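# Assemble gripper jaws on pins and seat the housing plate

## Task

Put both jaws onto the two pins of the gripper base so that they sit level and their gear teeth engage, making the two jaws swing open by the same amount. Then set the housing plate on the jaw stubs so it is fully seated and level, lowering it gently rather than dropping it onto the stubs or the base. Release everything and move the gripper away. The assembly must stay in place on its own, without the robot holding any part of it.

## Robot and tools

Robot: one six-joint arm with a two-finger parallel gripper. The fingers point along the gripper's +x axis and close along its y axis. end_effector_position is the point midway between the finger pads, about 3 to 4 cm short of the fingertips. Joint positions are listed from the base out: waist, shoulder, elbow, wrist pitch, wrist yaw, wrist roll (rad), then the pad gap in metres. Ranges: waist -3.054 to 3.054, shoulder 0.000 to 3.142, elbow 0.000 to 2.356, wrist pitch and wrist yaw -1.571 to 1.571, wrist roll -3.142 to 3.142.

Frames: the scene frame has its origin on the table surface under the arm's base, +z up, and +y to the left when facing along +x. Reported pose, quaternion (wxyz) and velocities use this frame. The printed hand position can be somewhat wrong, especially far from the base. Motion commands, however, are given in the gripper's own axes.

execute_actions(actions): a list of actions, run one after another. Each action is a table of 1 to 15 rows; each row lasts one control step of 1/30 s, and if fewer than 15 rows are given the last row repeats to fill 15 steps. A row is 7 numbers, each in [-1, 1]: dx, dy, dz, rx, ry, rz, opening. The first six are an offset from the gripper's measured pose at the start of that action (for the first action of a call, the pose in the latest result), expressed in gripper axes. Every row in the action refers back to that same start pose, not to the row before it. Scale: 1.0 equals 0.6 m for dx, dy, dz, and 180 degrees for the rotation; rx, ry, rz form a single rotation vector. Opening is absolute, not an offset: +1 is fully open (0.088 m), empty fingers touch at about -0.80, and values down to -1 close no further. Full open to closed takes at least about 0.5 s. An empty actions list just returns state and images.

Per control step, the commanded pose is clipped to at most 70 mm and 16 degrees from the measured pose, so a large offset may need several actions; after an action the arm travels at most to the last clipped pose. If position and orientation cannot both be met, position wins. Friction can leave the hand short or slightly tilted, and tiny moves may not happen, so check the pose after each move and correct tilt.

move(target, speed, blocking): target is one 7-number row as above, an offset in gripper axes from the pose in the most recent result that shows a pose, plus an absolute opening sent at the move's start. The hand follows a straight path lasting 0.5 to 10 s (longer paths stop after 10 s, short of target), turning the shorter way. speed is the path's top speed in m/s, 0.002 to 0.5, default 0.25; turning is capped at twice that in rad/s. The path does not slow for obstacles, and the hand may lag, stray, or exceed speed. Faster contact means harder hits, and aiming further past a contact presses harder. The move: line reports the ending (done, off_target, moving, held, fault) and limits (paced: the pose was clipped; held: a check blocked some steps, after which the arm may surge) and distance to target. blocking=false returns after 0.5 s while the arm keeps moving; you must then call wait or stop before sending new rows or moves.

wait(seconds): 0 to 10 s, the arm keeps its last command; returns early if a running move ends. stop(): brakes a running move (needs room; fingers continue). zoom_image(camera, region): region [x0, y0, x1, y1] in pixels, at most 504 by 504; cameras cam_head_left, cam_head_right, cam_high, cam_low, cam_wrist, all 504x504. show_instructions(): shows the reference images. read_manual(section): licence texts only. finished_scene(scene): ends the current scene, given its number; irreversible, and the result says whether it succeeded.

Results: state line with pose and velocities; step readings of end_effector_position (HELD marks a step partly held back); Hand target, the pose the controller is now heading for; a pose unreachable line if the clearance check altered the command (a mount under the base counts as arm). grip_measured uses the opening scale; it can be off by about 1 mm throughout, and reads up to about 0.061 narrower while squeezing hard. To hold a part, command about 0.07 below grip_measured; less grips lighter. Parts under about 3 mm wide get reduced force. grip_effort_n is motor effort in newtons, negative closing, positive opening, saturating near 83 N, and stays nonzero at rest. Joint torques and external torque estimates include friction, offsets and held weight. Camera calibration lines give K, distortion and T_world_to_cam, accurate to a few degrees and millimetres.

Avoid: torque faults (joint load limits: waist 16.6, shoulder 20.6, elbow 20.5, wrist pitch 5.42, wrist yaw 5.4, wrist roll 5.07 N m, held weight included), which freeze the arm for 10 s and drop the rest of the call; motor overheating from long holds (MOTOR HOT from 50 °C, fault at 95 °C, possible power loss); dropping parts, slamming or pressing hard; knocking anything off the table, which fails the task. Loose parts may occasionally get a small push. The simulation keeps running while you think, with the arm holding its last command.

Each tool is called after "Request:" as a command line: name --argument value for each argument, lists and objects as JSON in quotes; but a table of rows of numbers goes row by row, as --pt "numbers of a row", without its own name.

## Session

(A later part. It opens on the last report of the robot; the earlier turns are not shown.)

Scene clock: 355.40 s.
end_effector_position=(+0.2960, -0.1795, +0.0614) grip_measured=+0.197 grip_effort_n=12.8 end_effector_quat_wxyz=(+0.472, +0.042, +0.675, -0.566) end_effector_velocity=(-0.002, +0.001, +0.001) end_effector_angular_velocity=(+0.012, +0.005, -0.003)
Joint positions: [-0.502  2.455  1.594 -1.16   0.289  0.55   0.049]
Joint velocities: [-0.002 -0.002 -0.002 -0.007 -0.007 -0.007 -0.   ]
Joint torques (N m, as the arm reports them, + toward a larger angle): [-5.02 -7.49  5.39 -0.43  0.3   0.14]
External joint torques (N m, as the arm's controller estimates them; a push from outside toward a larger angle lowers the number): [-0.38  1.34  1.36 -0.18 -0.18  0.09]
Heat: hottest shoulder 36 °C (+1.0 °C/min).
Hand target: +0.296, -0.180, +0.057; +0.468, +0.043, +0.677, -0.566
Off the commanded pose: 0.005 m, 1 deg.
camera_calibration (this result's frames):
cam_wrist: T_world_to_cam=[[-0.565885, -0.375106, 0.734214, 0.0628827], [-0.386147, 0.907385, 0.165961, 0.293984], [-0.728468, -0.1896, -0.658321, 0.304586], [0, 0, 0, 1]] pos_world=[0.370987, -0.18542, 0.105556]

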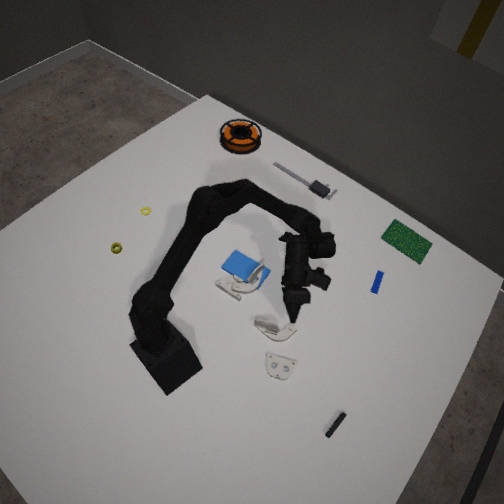

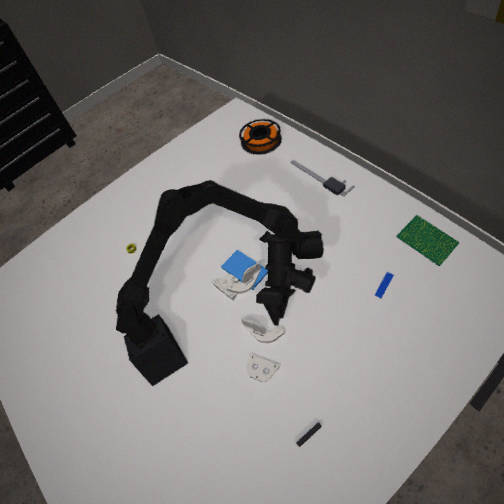

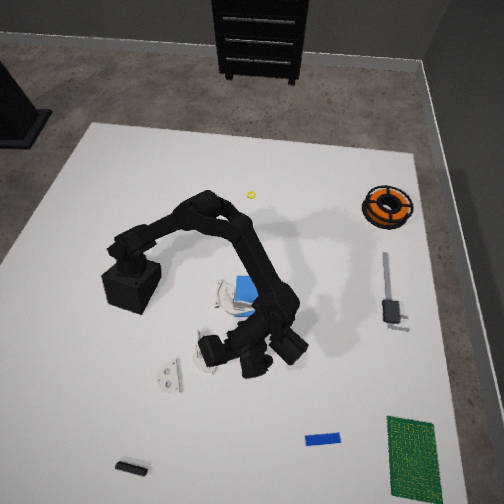

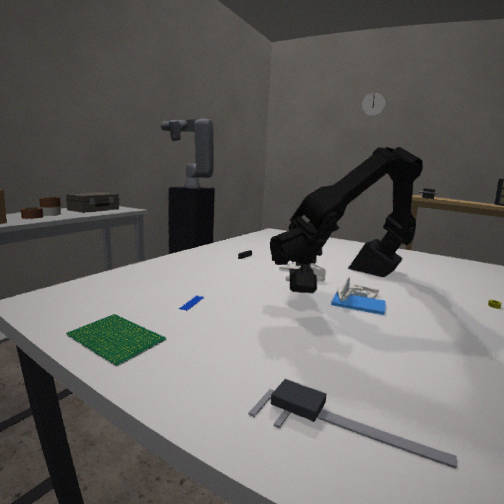

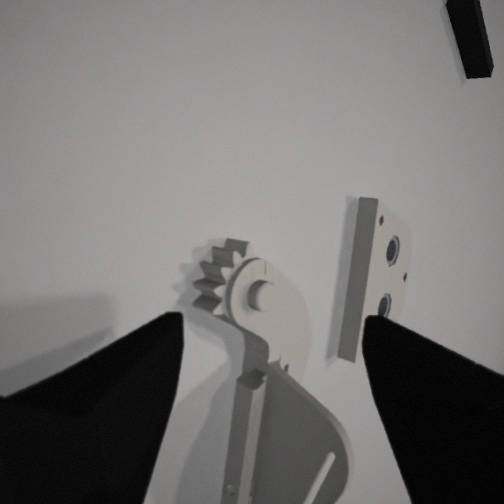

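Request:
execute_actions --actions '[[[-0.0025,-0.0026,0.0003,0.0012,0.0011,0.0051,0.2],[-0.0070,-0.0074,0.0009,0.0035,0.0033,0.0153,0.18],[-0.0118,-0.0149,-0.0002,0.0070,0.0067,0.0306,0.14],[-0.0166,-0.0248,-0.0029,0.0111,0.0106,0.0484,0.1],[-0.0204,-0.0359,-0.0075,0.0158,0.0150,0.0687,0.05],[-0.0225,-0.0477,-0.0138,0.0204,0.0195,0.0891,0.0],[-0.0236,-0.0596,-0.0211,0.0251,0.0239,0.1095,-0.05],[-0.0226,-0.0705,-0.0295,0.0298,0.0284,0.1298,-0.1],[-0.0201,-0.0811,-0.0390,0.0345,0.0328,0.1502,-0.15],[-0.0167,-0.0905,-0.0486,0.0391,0.0373,0.1706,-0.2],[-0.0107,-0.0973,-0.0585,0.0438,0.0417,0.1910,-0.2],[-0.0053,-0.1035,-0.0674,0.0485,0.0461,0.2113,-0.2],[-0.0009,-0.1084,-0.0746,0.0526,0.0500,0.2291,-0.2],[0.0023,-0.1121,-0.0800,0.0561,0.0534,0.2444,-0.2],[0.0045,-0.1146,-0.0836,0.0584,0.0556,0.2546,-0.2]]]'

Request:
execute_actions --actions '[]'

Scene clock: 368.73 s.
end_effector_position=(+0.2412, -0.1698, +0.1067) grip_measured=-0.182 grip_effort_n=-15.6 end_effector_quat_wxyz=(+0.571, +0.335, +0.611, -0.434) end_effector_velocity=(-0.205, +0.024, +0.016) end_effector_angular_velocity=(+0.907, -1.253, -0.432)
Joint positions: [-0.873  2.106  1.22  -0.98  -0.237  0.353  0.03 ]
Joint velocities: [-1.043 -0.515 -1.043  0.447 -1.238 -0.564 -0.009]
Joint torques (N m, as the arm reports them, + toward a larger angle): [-2.66 -8.02  4.15  0.46 -0.08 -0.13]
External joint torques (N m, as the arm's controller estimates them; a push from outside toward a larger angle lowers the number): [-0.53 -1.96 -0.56  0.08 -0.13 -0.13]
Heat: hottest shoulder 37 °C (+3.0 °C/min).
Hand target: +0.228, -0.163, +0.105; +0.587, +0.383, +0.592, -0.397
Off the commanded pose: 0.018 m, 9 deg.
Step readings (end_effector_position):
0: (+0.2960, -0.1795, +0.0614)
1: (+0.2960, -0.1794, +0.0613)
2: (+0.2961, -0.1790, +0.0609)
4: (+0.2963, -0.1774, +0.0608)
8: (+0.2841, -0.1734, +0.0767)
15: end_effector_position above
camera_calibration (this result's frames):
cam_wrist: T_world_to_cam=[[-0.891033, -0.425148, 0.159086, 0.133506], [-0.364693, 0.879131, 0.306802, 0.231468], [-0.270294, 0.215353, -0.938384, 0.284447], [0, 0, 0, 1]] pos_world=[0.280257, -0.207988, 0.174666]

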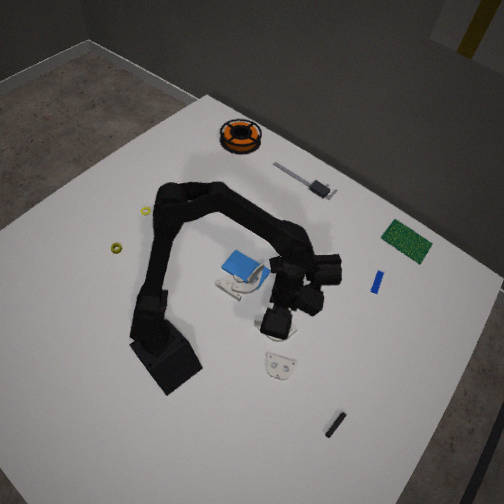

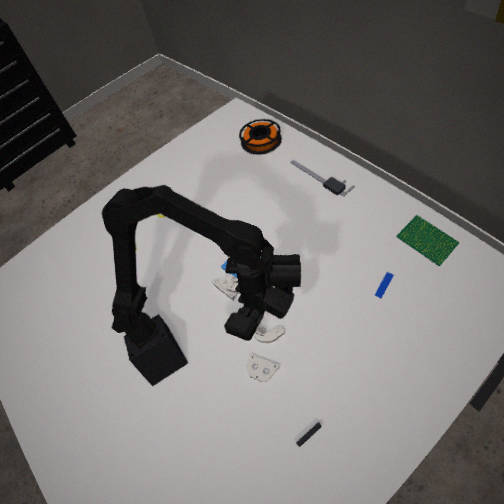

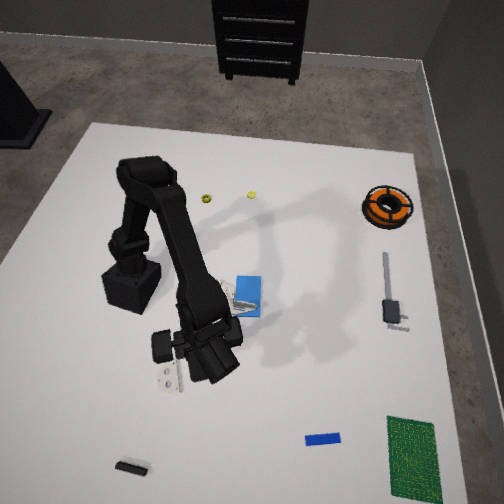

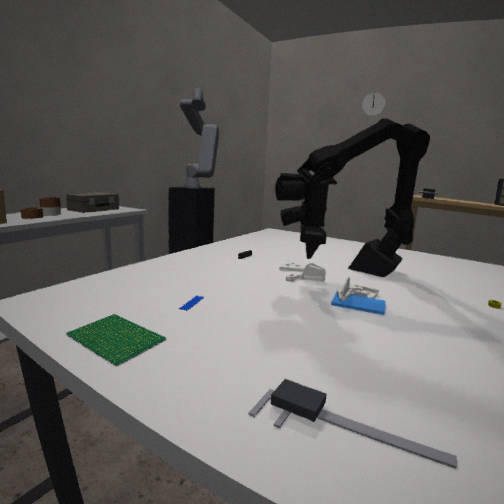

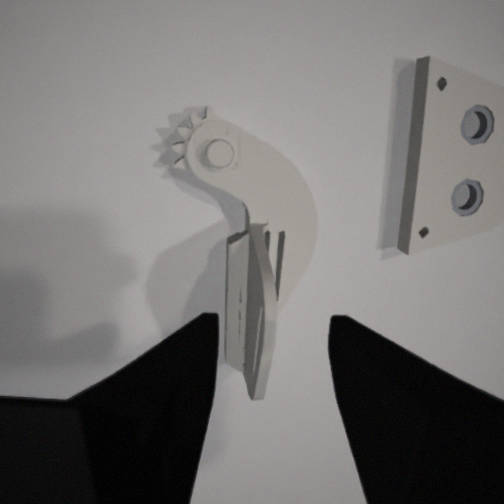

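Scene clock: 368.73 s.
end_effector_position=(+0.2412, -0.1698, +0.1067) grip_measured=-0.182 grip_effort_n=-15.6 end_effector_quat_wxyz=(+0.571, +0.335, +0.611, -0.434) end_effector_velocity=(-0.205, +0.024, +0.016) end_effector_angular_velocity=(+0.907, -1.253, -0.432)
Joint positions: [-0.873  2.106  1.22  -0.98  -0.237  0.353  0.03 ]
Joint velocities: [-1.043 -0.515 -1.043  0.447 -1.238 -0.564 -0.009]
Joint torques (N m, as the arm reports them, + toward a larger angle): [-2.66 -8.02  4.15  0.46 -0.08 -0.13]
External joint torques (N m, as the arm's controller estimates them; a push from outside toward a larger angle lowers the number): [-0.53 -1.96 -0.56  0.08 -0.13 -0.13]
Heat: hottest shoulder 37 °C (+3.0 °C/min).
Hand target: +0.228, -0.163, +0.105; +0.587, +0.383, +0.592, -0.397
Off the commanded pose: 0.018 m, 9 deg.
camera_calibration (this result's frames):
cam_wrist: T_world_to_cam=[[-0.891033, -0.425148, 0.159086, 0.133506], [-0.364693, 0.879131, 0.306802, 0.231468], [-0.270294, 0.215353, -0.938384, 0.284447], [0, 0, 0, 1]] pos_world=[0.280257, -0.207988, 0.174666]

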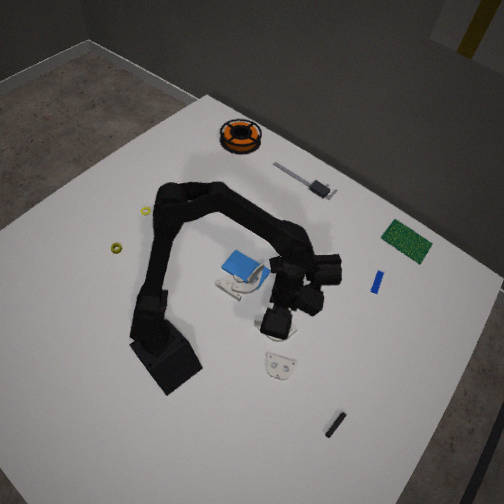

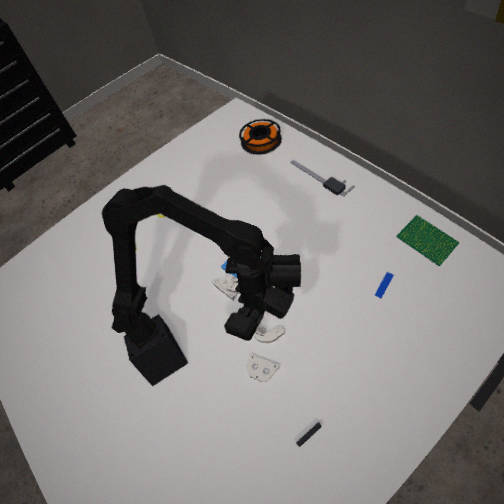

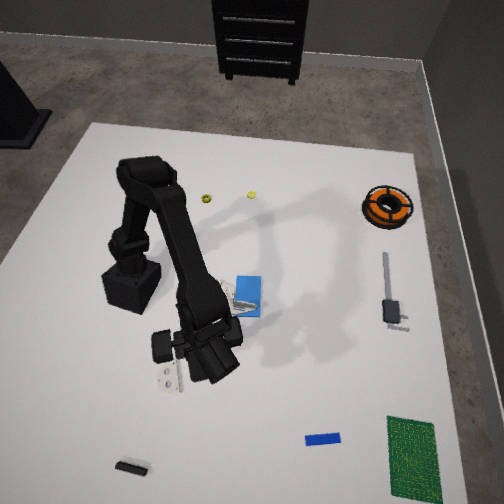

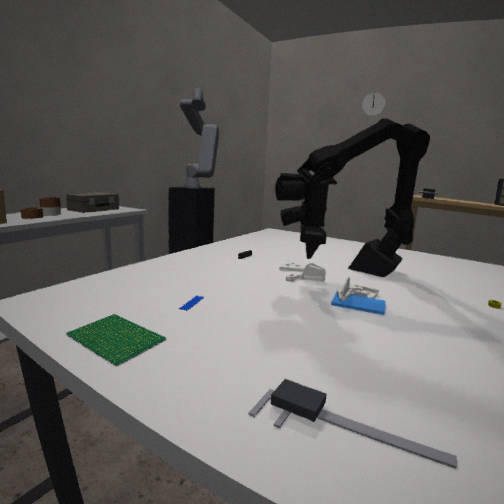

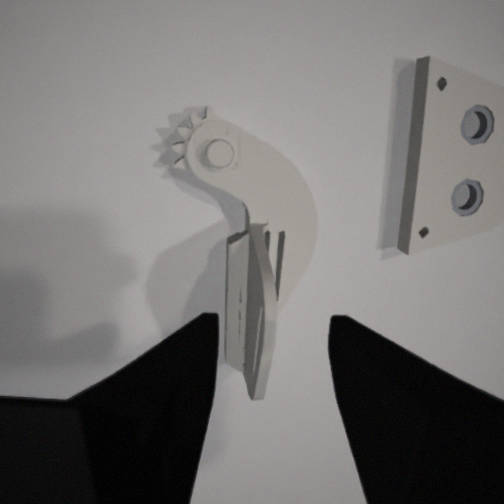

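Request:
execute_actions --actions '[]'

Request:
zoom_image --camera "cam_wrist" --region '[130, 70, 380, 420]'

Scene clock: 370.37 s.
end_effector_position=(+0.2282, -0.1655, +0.1045) grip_measured=-0.197 grip_effort_n=-15.1 end_effector_quat_wxyz=(+0.584, +0.384, +0.592, -0.400) end_effector_velocity=(-0.002, +0.002, +0.002) end_effector_angular_velocity=(+0.017, +0.002, +0.024)
Joint positions: [-0.945  2.073  1.136 -0.936 -0.342  0.307  0.029]
Joint velocities: [-0.007 -0.002  0.002 -0.022 -0.007 -0.037  0.   ]
Joint torques (N m, as the arm reports them, + toward a larger angle): [-3.28 -8.73  4.24  0.39 -0.1  -0.13]
External joint torques (N m, as the arm's controller estimates them; a push from outside toward a larger angle lowers the number): [-0.2  -2.22 -0.8   0.08 -0.13 -0.13]
Heat: hottest shoulder 37 °C (+3.0 °C/min).
Hand target: +0.228, -0.163, +0.105; +0.587, +0.383, +0.592, -0.397
Off the commanded pose: 0.004 m, 1 deg.
camera_calibration (this result's frames):
cam_wrist: T_world_to_cam=[[-0.910182, -0.412652, 0.0358632, 0.143394], [-0.378458, 0.86369, 0.332879, 0.22156], [-0.168338, 0.289408, -0.942287, 0.267343], [0, 0, 0, 1]] pos_world=[0.25937, -0.209558, 0.173019]

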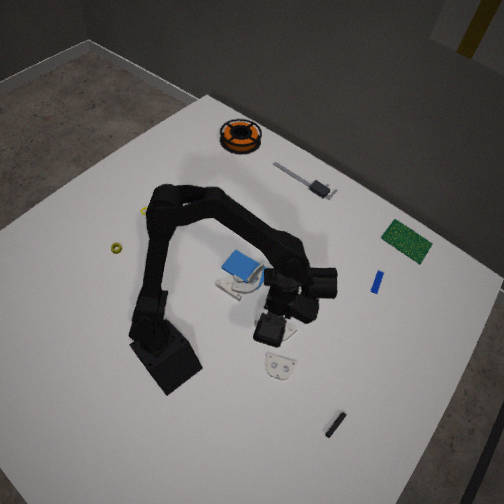

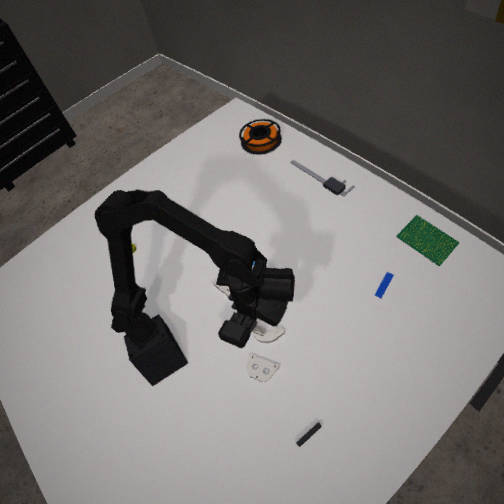

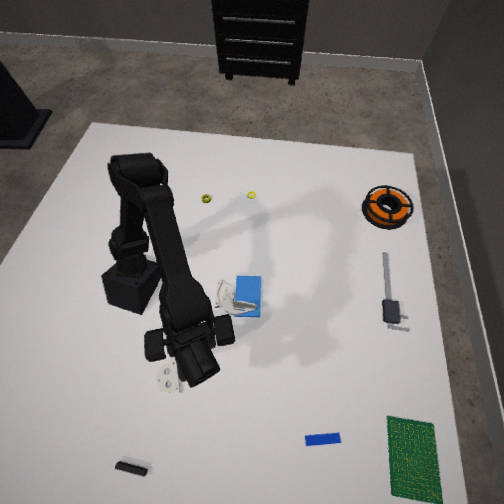

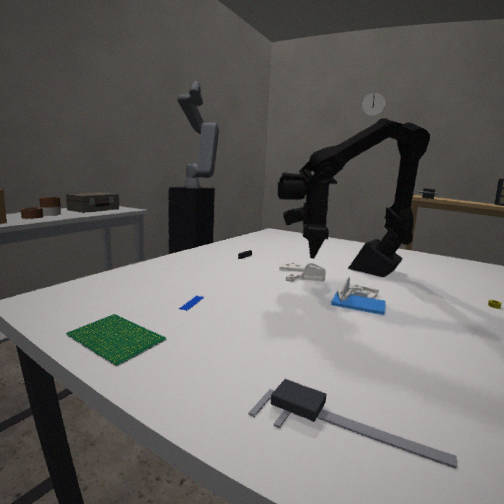

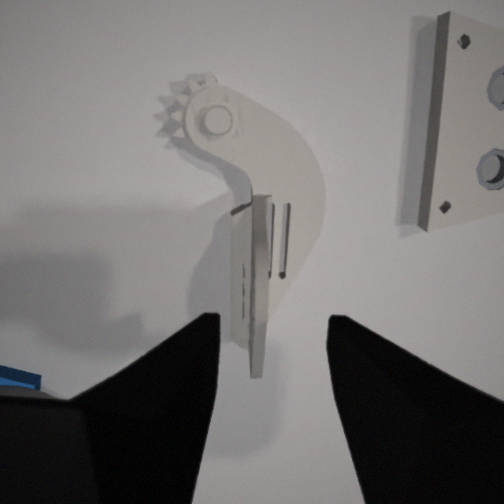

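Region (130, 70, 380, 420) of cam_wrist's 504x504 image, scaled by 1.440, with more detail than that image has; it fills the left 360 columns of this view, and the rest is white.

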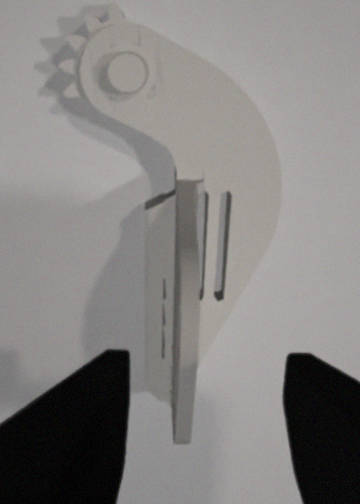

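Request:
execute_actions --actions '[[[0.004,0,-0.001,0.001,0.0007,0.0007,-0.2],[0.010,-0.0002,-0.002,0.0025,0.0016,0.0016,-0.2],[0.017,-0.0003,-0.003,0.004,0.0026,0.0027,-0.2],[0.0245,-0.0004,-0.004,0.0055,0.0035,0.0036,-0.2],[0.032,-0.0005,-0.0048,0.007,0.0045,0.0046,-0.2],[0.0395,-0.0006,-0.0055,0.0085,0.0054,0.0056,-0.22],[0.047,-0.0007,-0.0061,0.0095,0.006,0.0062,-0.24],[0.0545,-0.0008,-0.0066,0.0102,0.0065,0.0067,-0.26],[0.0615,-0.0009,-0.007,0.0102,0.0065,0.0067,-0.28],[0.068,-0.001,-0.0073,0.0102,0.0065,0.0067,-0.3],[0.0735,-0.0011,-0.0076,0.0102,0.0065,0.0067,-0.32],[0.078,-0.0011,-0.0078,0.0102,0.0065,0.0067,-0.34],[0.081,-0.0012,-0.0079,0.0102,0.0065,0.0067,-0.36],[0.0825,-0.0012,-0.008,0.0102,0.0065,0.0067,-0.38],[0.0828,-0.0012,-0.008,0.0102,0.0065,0.0067,-0.4]]]'

Scene clock: 384.93 s.
end_effector_position=(+0.2270, -0.1635, +0.0644) grip_measured=-0.348 grip_effort_n=-15.1 end_effector_quat_wxyz=(+0.583, +0.399, +0.584, -0.399) end_effector_velocity=(-0.009, +0.008, -0.058) end_effector_angular_velocity=(+0.045, +0.036, -0.021)
Joint positions: [-0.908  2.129  1.036 -0.763 -0.376  0.37   0.022]
Joint velocities: [ 0.066  0.115 -0.105  0.183 -0.022  0.066 -0.028]
Joint torques (N m, as the arm reports them, + toward a larger angle): [-3.31 -5.92  4.19  0.43 -0.13  0.08]
External joint torques (N m, as the arm's controller estimates them; a push from outside toward a larger angle lowers the number): [-0.04  1.07 -0.71  0.09 -0.14  0.08]
Heat: hottest shoulder 38 °C (+4.1 °C/min).
Hand target: +0.224, -0.162, +0.055; +0.576, +0.404, +0.588, -0.399
Off the commanded pose: 0.010 m, 1 deg.
Step readings (end_effector_position):
0: (+0.2282, -0.1655, +0.1045)
1: (+0.2283, -0.1657, +0.1045)
2: (+0.2288, -0.1662, +0.1044)
4: (+0.2301, -0.1671, +0.1026)
8: (+0.2301, -0.1658, +0.0912)
15: end_effector_position above
camera_calibration (this result's frames):
cam_wrist: T_world_to_cam=[[-0.920093, -0.391491, 0.0127726, 0.15179], [-0.364776, 0.868275, 0.336211, 0.230148], [-0.142714, 0.304686, -0.9417, 0.225443], [0, 0, 0, 1]] pos_world=[0.255788, -0.209096, 0.132983]

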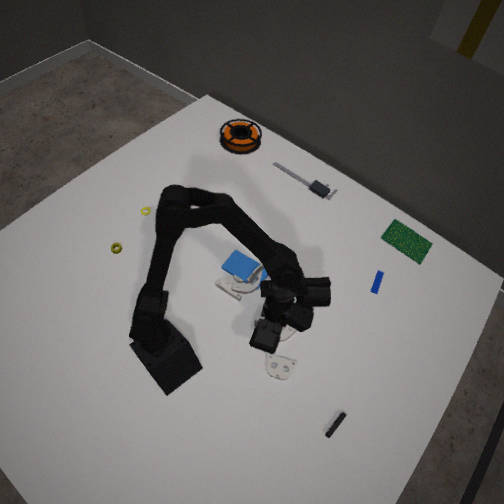

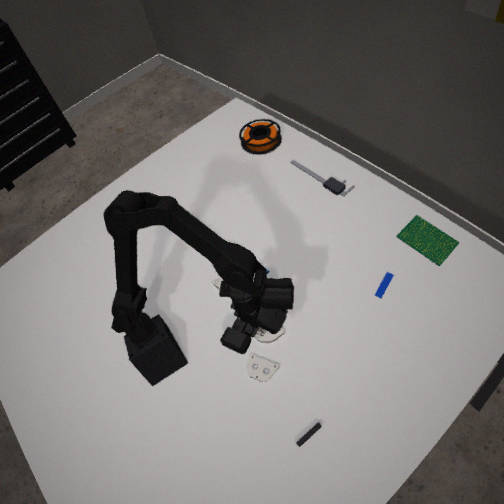

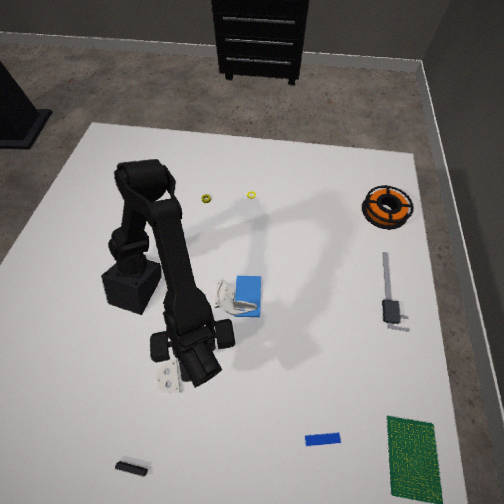

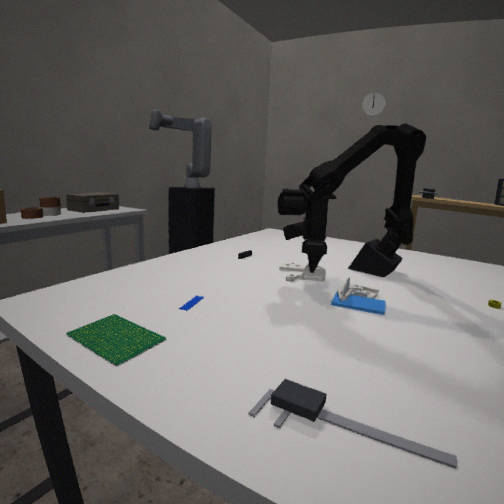

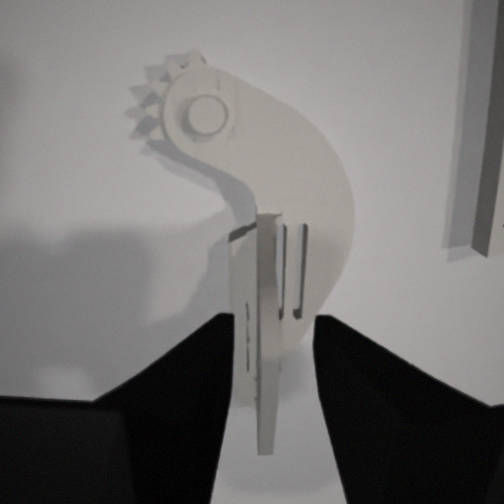

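Request:
execute_actions --actions '[]'

Scene clock: 386.00 s.
end_effector_position=(+0.2281, -0.1644, +0.0614) grip_measured=-0.397 grip_effort_n=-15.6 end_effector_quat_wxyz=(+0.585, +0.398, +0.583, -0.399) end_effector_velocity=(+0.001, +0.003, +0.000) end_effector_angular_velocity=(+0.020, -0.013, +0.003)
Joint positions: [-0.904  2.135  1.03  -0.744 -0.378  0.375  0.02 ]
Joint velocities: [-0.002 -0.002 -0.002 -0.007 -0.022 -0.007 -0.   ]
Joint torques (N m, as the arm reports them, + toward a larger angle): [-3.18 -5.51  3.95  0.39 -0.11  0.1 ]
External joint torques (N m, as the arm's controller estimates them; a push from outside toward a larger angle lowers the number): [-0.13  1.05 -0.65  0.06 -0.12  0.1 ]
Heat: hottest shoulder 38 °C (+4.1 °C/min).
Hand target: +0.224, -0.162, +0.055; +0.576, +0.404, +0.588, -0.399
Off the commanded pose: 0.008 m, 1 deg.
camera_calibration (this result's frames):
cam_wrist: T_world_to_cam=[[-0.9198, -0.392259, 0.0100527, 0.15243], [-0.367046, 0.869173, 0.331385, 0.233215], [-0.138726, 0.301118, -0.943442, 0.221639], [0, 0, 0, 1]] pos_world=[0.256553, -0.209652, 0.130287]

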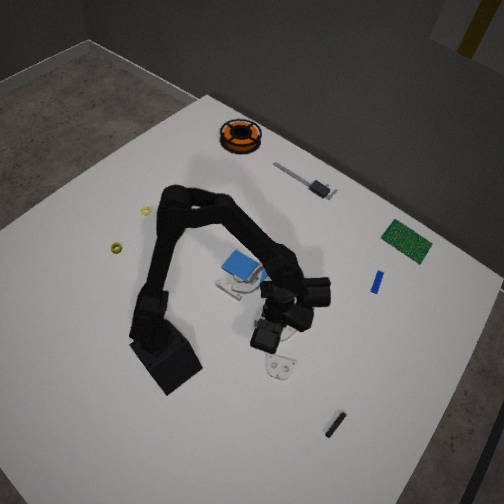

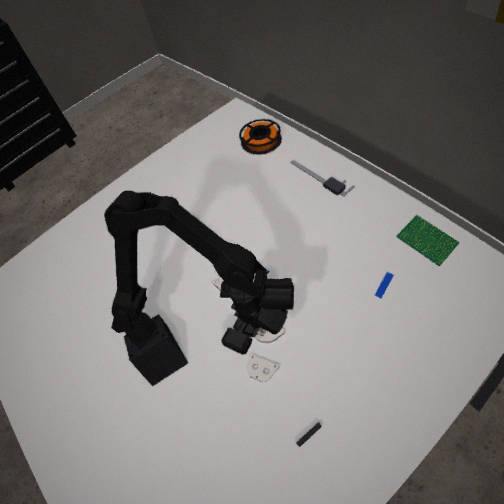

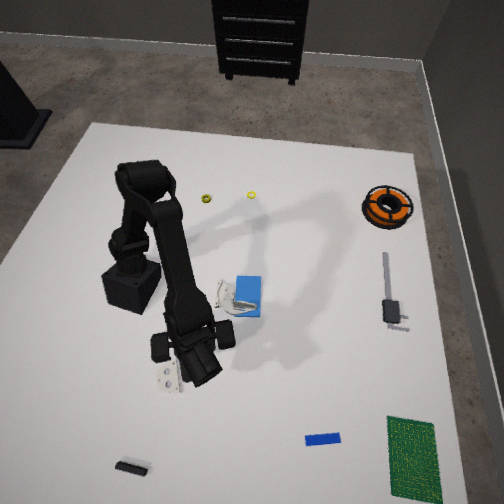

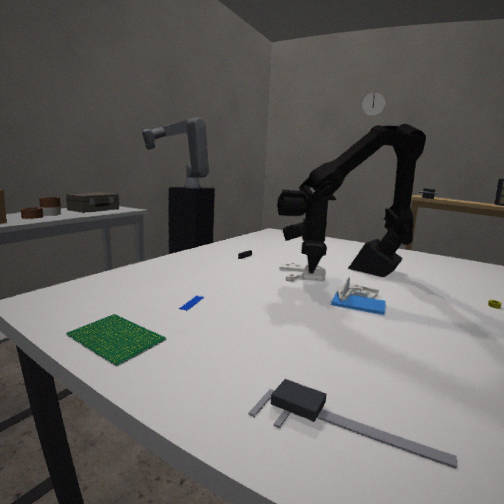

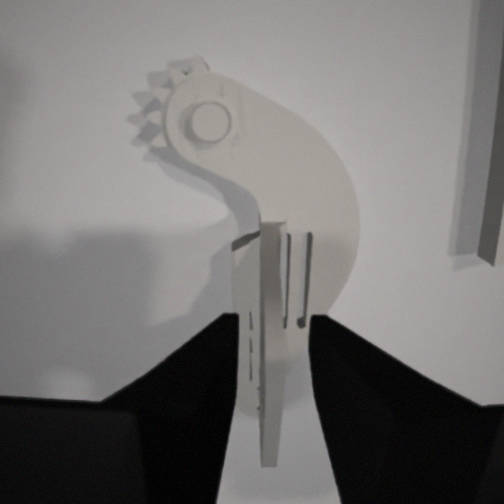

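Request:
execute_actions --actions '[[[0,0,0,0,0,0,-0.45],[0,0,0,0,0,0,-0.5],[0,0,0,0,0,0,-0.55],[0,0,0,0,0,0,-0.6],[0,0,0,0,0,0,-0.65],[0,0,0,0,0,0,-0.7],[0,0,0,0,0,0,-0.75],[0,0,0,0,0,0,-0.8],[0,0,0,0,0,0,-0.85],[0,0,0,0,0,0,-0.85],[0,0,0,0,0,0,-0.85],[-0.003,0,0,0,0,0,-0.85],[-0.010,0,0,0,0,0,-0.85],[-0.019,0,0,0,0,0,-0.85],[-0.030,0,0,0,0,0,-0.85]],[[-0.036,0,0,0.004,0,0,-0.85],[-0.048,0.001,-0.001,0.014,0,0,-0.85],[-0.060,0.0035,-0.003,0.030,0,0,-0.85],[-0.072,0.008,-0.007,0.050,0,0,-0.85],[-0.083,0.014,-0.012,0.071,0,0,-0.85],[-0.093,0.021,-0.0185,0.092,0,0,-0.85],[-0.102,0.030,-0.027,0.113,0,0,-0.85],[-0.109,0.041,-0.036,0.134,0,0,-0.85],[-0.115,0.053,-0.046,0.155,0,0,-0.85],[-0.119,0.064,-0.057,0.176,0,0,-0.85],[-0.122,0.076,-0.067,0.197,0,0,-0.85],[-0.123,0.088,-0.077,0.218,0,0,-0.85],[-0.123,0.099,-0.088,0.239,0,0,-0.85],[-0.123,0.109,-0.096,0.260,0,0,-0.85],[-0.123,0.117,-0.103,0.278,0,0,-0.85]]]'

Scene clock: 396.10 s.
end_effector_position=(+0.2568, -0.1004, +0.1314) grip_measured=-0.753 grip_effort_n=-83.5 end_effector_quat_wxyz=(+0.399, +0.581, +0.422, -0.570) end_effector_velocity=(+0.122, +0.236, +0.013) end_effector_angular_velocity=(+0.072, +0.139, -1.764)
Joint positions: [-0.803  1.922  1.158 -1.081 -0.426  1.17   0.002]
Joint velocities: [ 0.74  -0.344  0.081 -0.227 -0.212  2.498 -0.   ]
Joint torques (N m, as the arm reports them, + toward a larger angle): [-3.51 -7.46  6.26  0.02 -0.05  0.1 ]
External joint torques (N m, as the arm's controller estimates them; a push from outside toward a larger angle lowers the number): [-0.1  -2.1   1.5  -0.21 -0.12  0.09]
External joint torques at the end of the 1st action: [-0.68 -2.48  1.27 -0.29  0.06 -0.15]
Heat: hottest shoulder 37 °C (+2.0 °C/min).
Hand target: +0.268, -0.081, +0.137; +0.358, +0.609, +0.379, -0.598
Off the commanded pose: 0.025 m, 10 deg.
Step readings (end_effector_position; steps 1 to 15: 1st action; 16 to 30: 2nd action):
0: (+0.2281, -0.1644, +0.0614)
1: (+0.2281, -0.1644, +0.0614)
2: (+0.2281, -0.1644, +0.0614)
4: (+0.2281, -0.1644, +0.0614)
8: (+0.2281, -0.1644, +0.0614)
15: (+0.2256, -0.1622, +0.0635)
16: (+0.2240, -0.1607, +0.0658)
17: (+0.2222, -0.1593, +0.0694)
19: (+0.2212, -0.1576, +0.0796)
23: (+0.2279, -0.1492, +0.1072)
30: end_effector_position above
camera_calibration (this result's frames):
cam_wrist: T_world_to_cam=[[-0.955033, 0.295078, 0.0289988, 0.278775], [0.284982, 0.88654, 0.364461, -0.00506285], [0.0818359, 0.356337, -0.930767, 0.219643], [0, 0, 0, 1]] pos_world=[0.249707, -0.156039, 0.198198]

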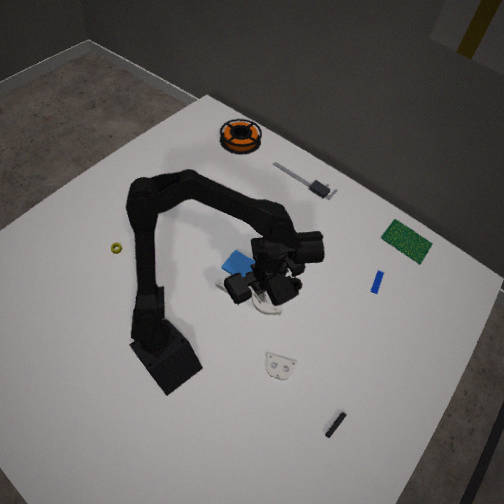

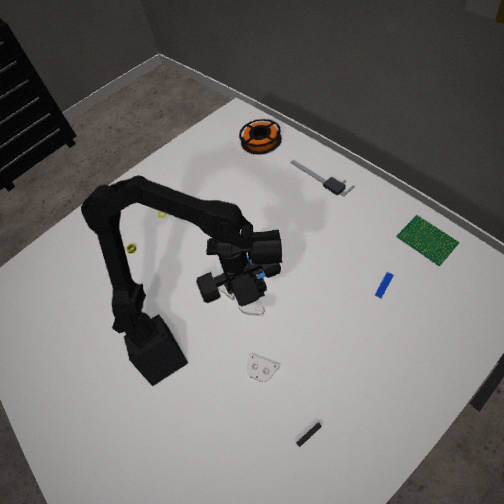

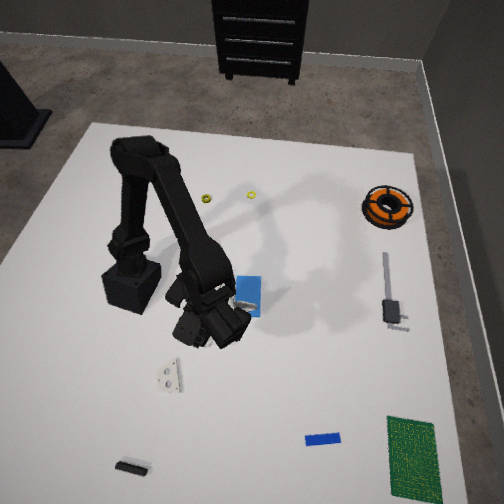

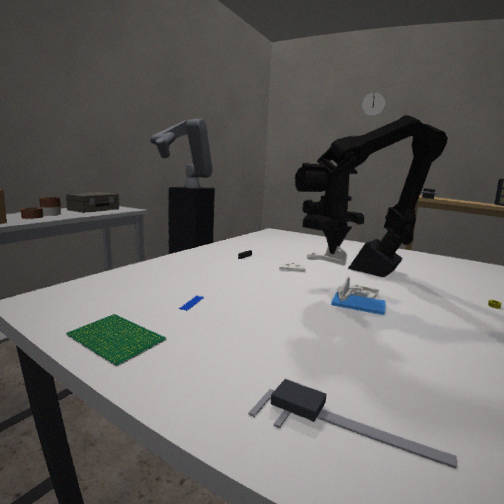

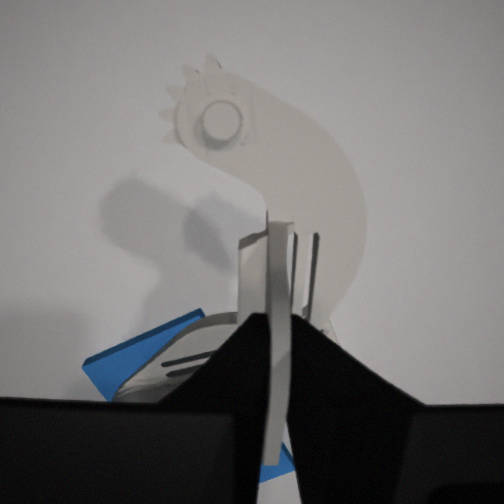

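Request:
execute_actions --actions '[]'

Request:
zoom_image --camera "cam_wrist" --region '[140, 40, 300, 200]'

Scene clock: 397.90 s.
end_effector_position=(+0.2655, -0.0815, +0.1315) grip_measured=-0.753 grip_effort_n=-83.5 end_effector_quat_wxyz=(+0.352, +0.606, +0.384, -0.601) end_effector_velocity=(-0.003, -0.000, +0.000) end_effector_angular_velocity=(-0.002, +0.009, -0.012)
Joint positions: [-0.743  1.898  1.165 -1.099 -0.441  1.372  0.002]
Joint velocities: [-0.002 -0.002 -0.002 -0.007  0.007  0.007  0.   ]
Joint torques (N m, as the arm reports them, + toward a larger angle): [-3.79 -7.76  6.29 -0.01 -0.04  0.1 ]
External joint torques (N m, as the arm's controller estimates them; a push from outside toward a larger angle lowers the number): [-0.61 -1.99  1.29 -0.2  -0.09  0.1 ]
Heat: hottest shoulder 37 °C (+2.0 °C/min).
Hand target: +0.268, -0.081, +0.136; +0.358, +0.609, +0.380, -0.598
Off the commanded pose: 0.008 m, 3 deg.
camera_calibration (this result's frames):
cam_wrist: T_world_to_cam=[[-0.902281, 0.428723, 0.0456691, 0.276224], [0.414737, 0.834106, 0.363676, -0.0630037], [0.117823, 0.347079, -0.930405, 0.201936], [0, 0, 0, 1]] pos_world=[0.251569, -0.13596, 0.198181]

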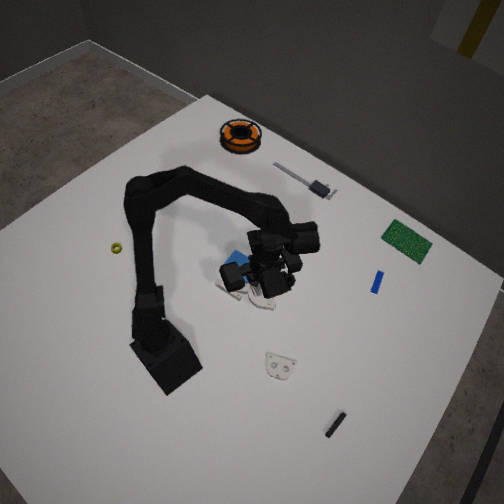

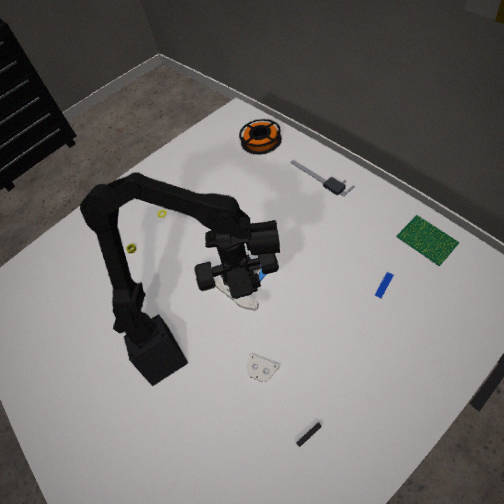

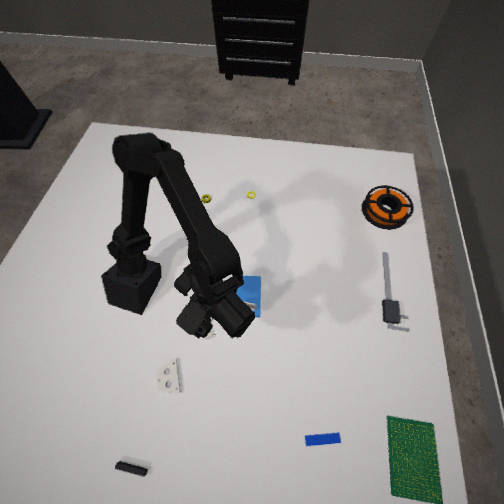

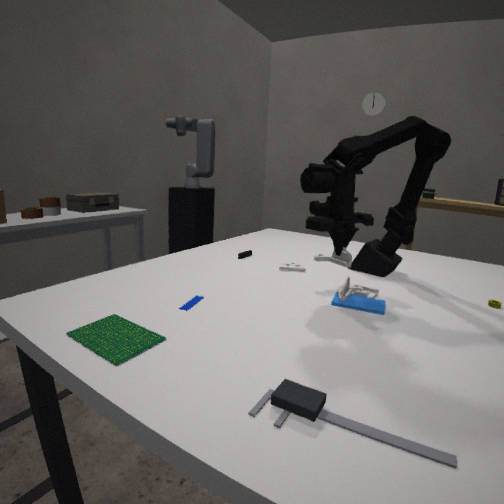

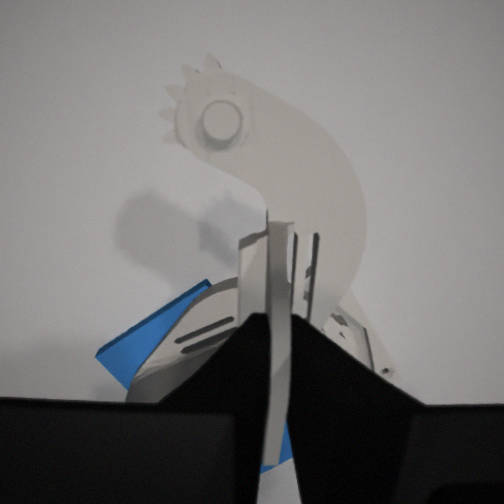

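Region (140, 40, 300, 200) of cam_wrist's 504x504 image, scaled by 3.150, with more detail than that image has.

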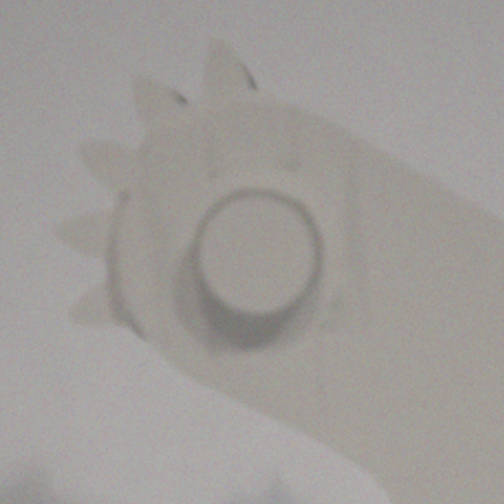

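Request:
execute_actions --actions '[[[-0.004,-0.0004,-0.0029,0.0073,-0.0002,0.0003,-0.85],[-0.0035,-0.0015,-0.0096,0.0205,-0.0004,0.0007,-0.85],[-0.003,-0.0029,-0.0191,0.0395,-0.0008,0.0014,-0.85],[-0.002,-0.0049,-0.0325,0.0608,-0.0013,0.0022,-0.85],[-0.001,-0.0073,-0.0478,0.0822,-0.0017,0.0029,-0.85],[0.0005,-0.0099,-0.0650,0.1035,-0.0022,0.0037,-0.85],[0.002,-0.0126,-0.0831,0.1249,-0.0026,0.0044,-0.85],[0.0045,-0.0154,-0.1013,0.1463,-0.0031,0.0052,-0.85],[0.009,-0.0180,-0.1193,0.1676,-0.0036,0.0060,-0.85],[0.017,-0.0203,-0.1362,0.1890,-0.0040,0.0067,-0.85],[0.028,-0.0224,-0.1521,0.2103,-0.0045,0.0075,-0.85],[0.040,-0.0242,-0.1660,0.2317,-0.0049,0.0082,-0.85],[0.052,-0.0255,-0.1771,0.2530,-0.0054,0.0090,-0.85],[0.063,-0.0264,-0.1853,0.2735,-0.0058,0.0097,-0.85],[0.072,-0.0268,-0.1892,0.2925,-0.0062,0.0104,-0.85]]]'

Scene clock: 412.67 s.
end_effector_position=(+0.2998, +0.0128, +0.1093) grip_measured=-0.753 grip_effort_n=-83.5 end_effector_quat_wxyz=(+0.115, +0.687, +0.155, -0.700) end_effector_velocity=(+0.059, +0.216, -0.179) end_effector_angular_velocity=(-0.099, +0.218, -1.756)
Joint positions: [-0.418  1.793  1.141 -1.031 -0.505  2.435  0.002]
Joint velocities: [ 0.965 -0.002 -0.227  0.637 -0.022  2.806 -0.   ]
Joint torques (N m, as the arm reports them, + toward a larger angle): [-4.55 -6.73  3.66  0.18  0.01  0.09]
External joint torques (N m, as the arm's controller estimates them; a push from outside toward a larger angle lowers the number): [-0.38 -1.37 -0.75  0.1  -0.1   0.08]
Heat: hottest shoulder 37 °C (+1.0 °C/min).
Hand target: +0.300, +0.027, +0.094; +0.058, +0.690, +0.096, -0.715
Off the commanded pose: 0.023 m, 12 deg.
Step readings (end_effector_position):
0: (+0.2655, -0.0815, +0.1315)
1: (+0.2654, -0.0814, +0.1315)
2: (+0.2651, -0.0810, +0.1315)
4: (+0.2660, -0.0784, +0.1314)
8: (+0.2764, -0.0539, +0.1309)
15: end_effector_position above
camera_calibration (this result's frames):
cam_wrist: T_world_to_cam=[[-0.402066, 0.912857, 0.0709567, 0.108845], [0.873231, 0.358999, 0.329525, -0.275439], [0.275335, 0.194452, -0.941477, 0.100486], [0, 0, 0, 1]] pos_world=[0.256617, -0.0200175, 0.177646]

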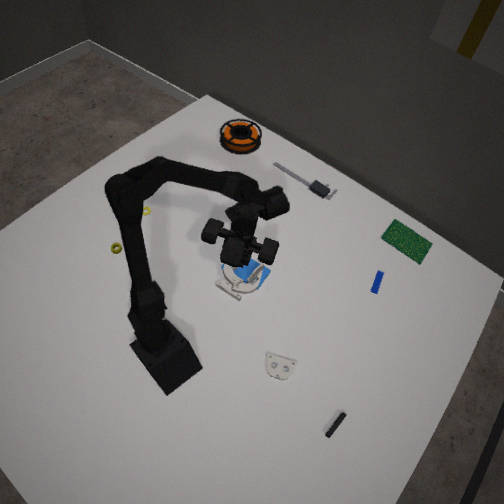

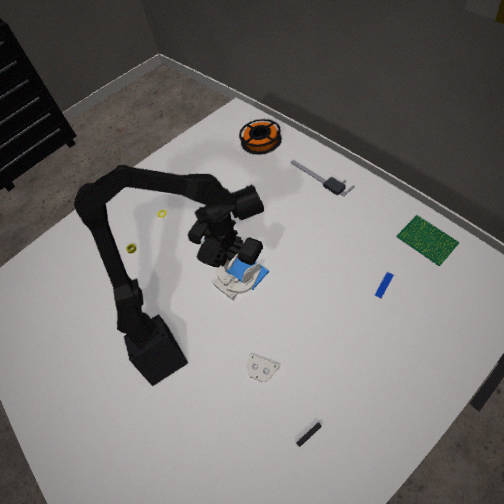

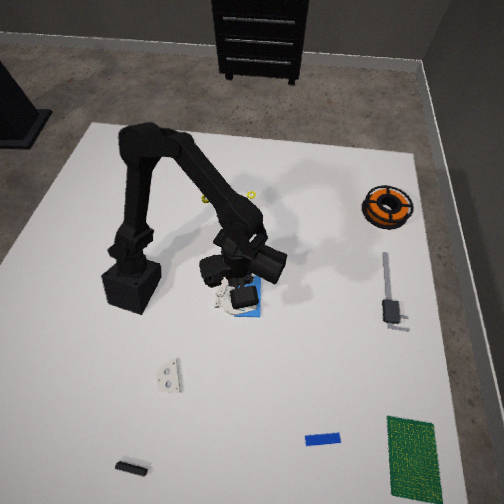

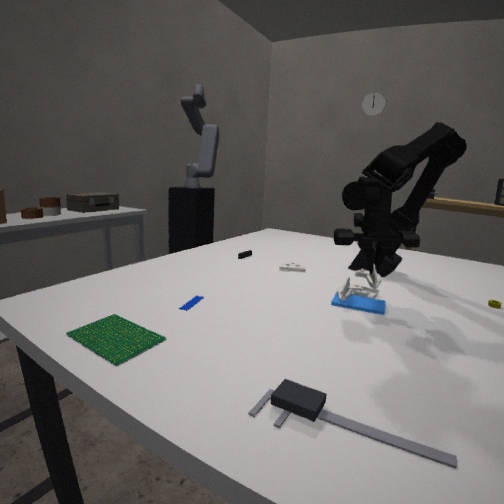

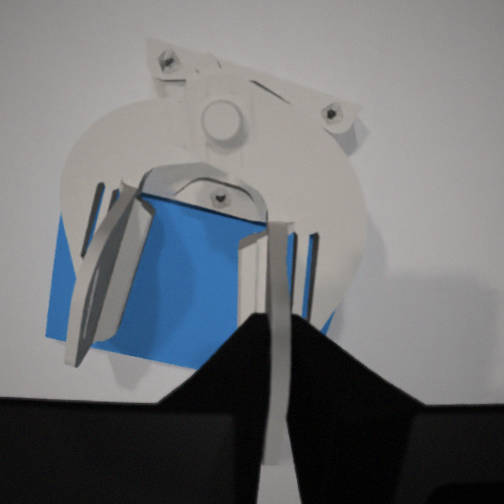

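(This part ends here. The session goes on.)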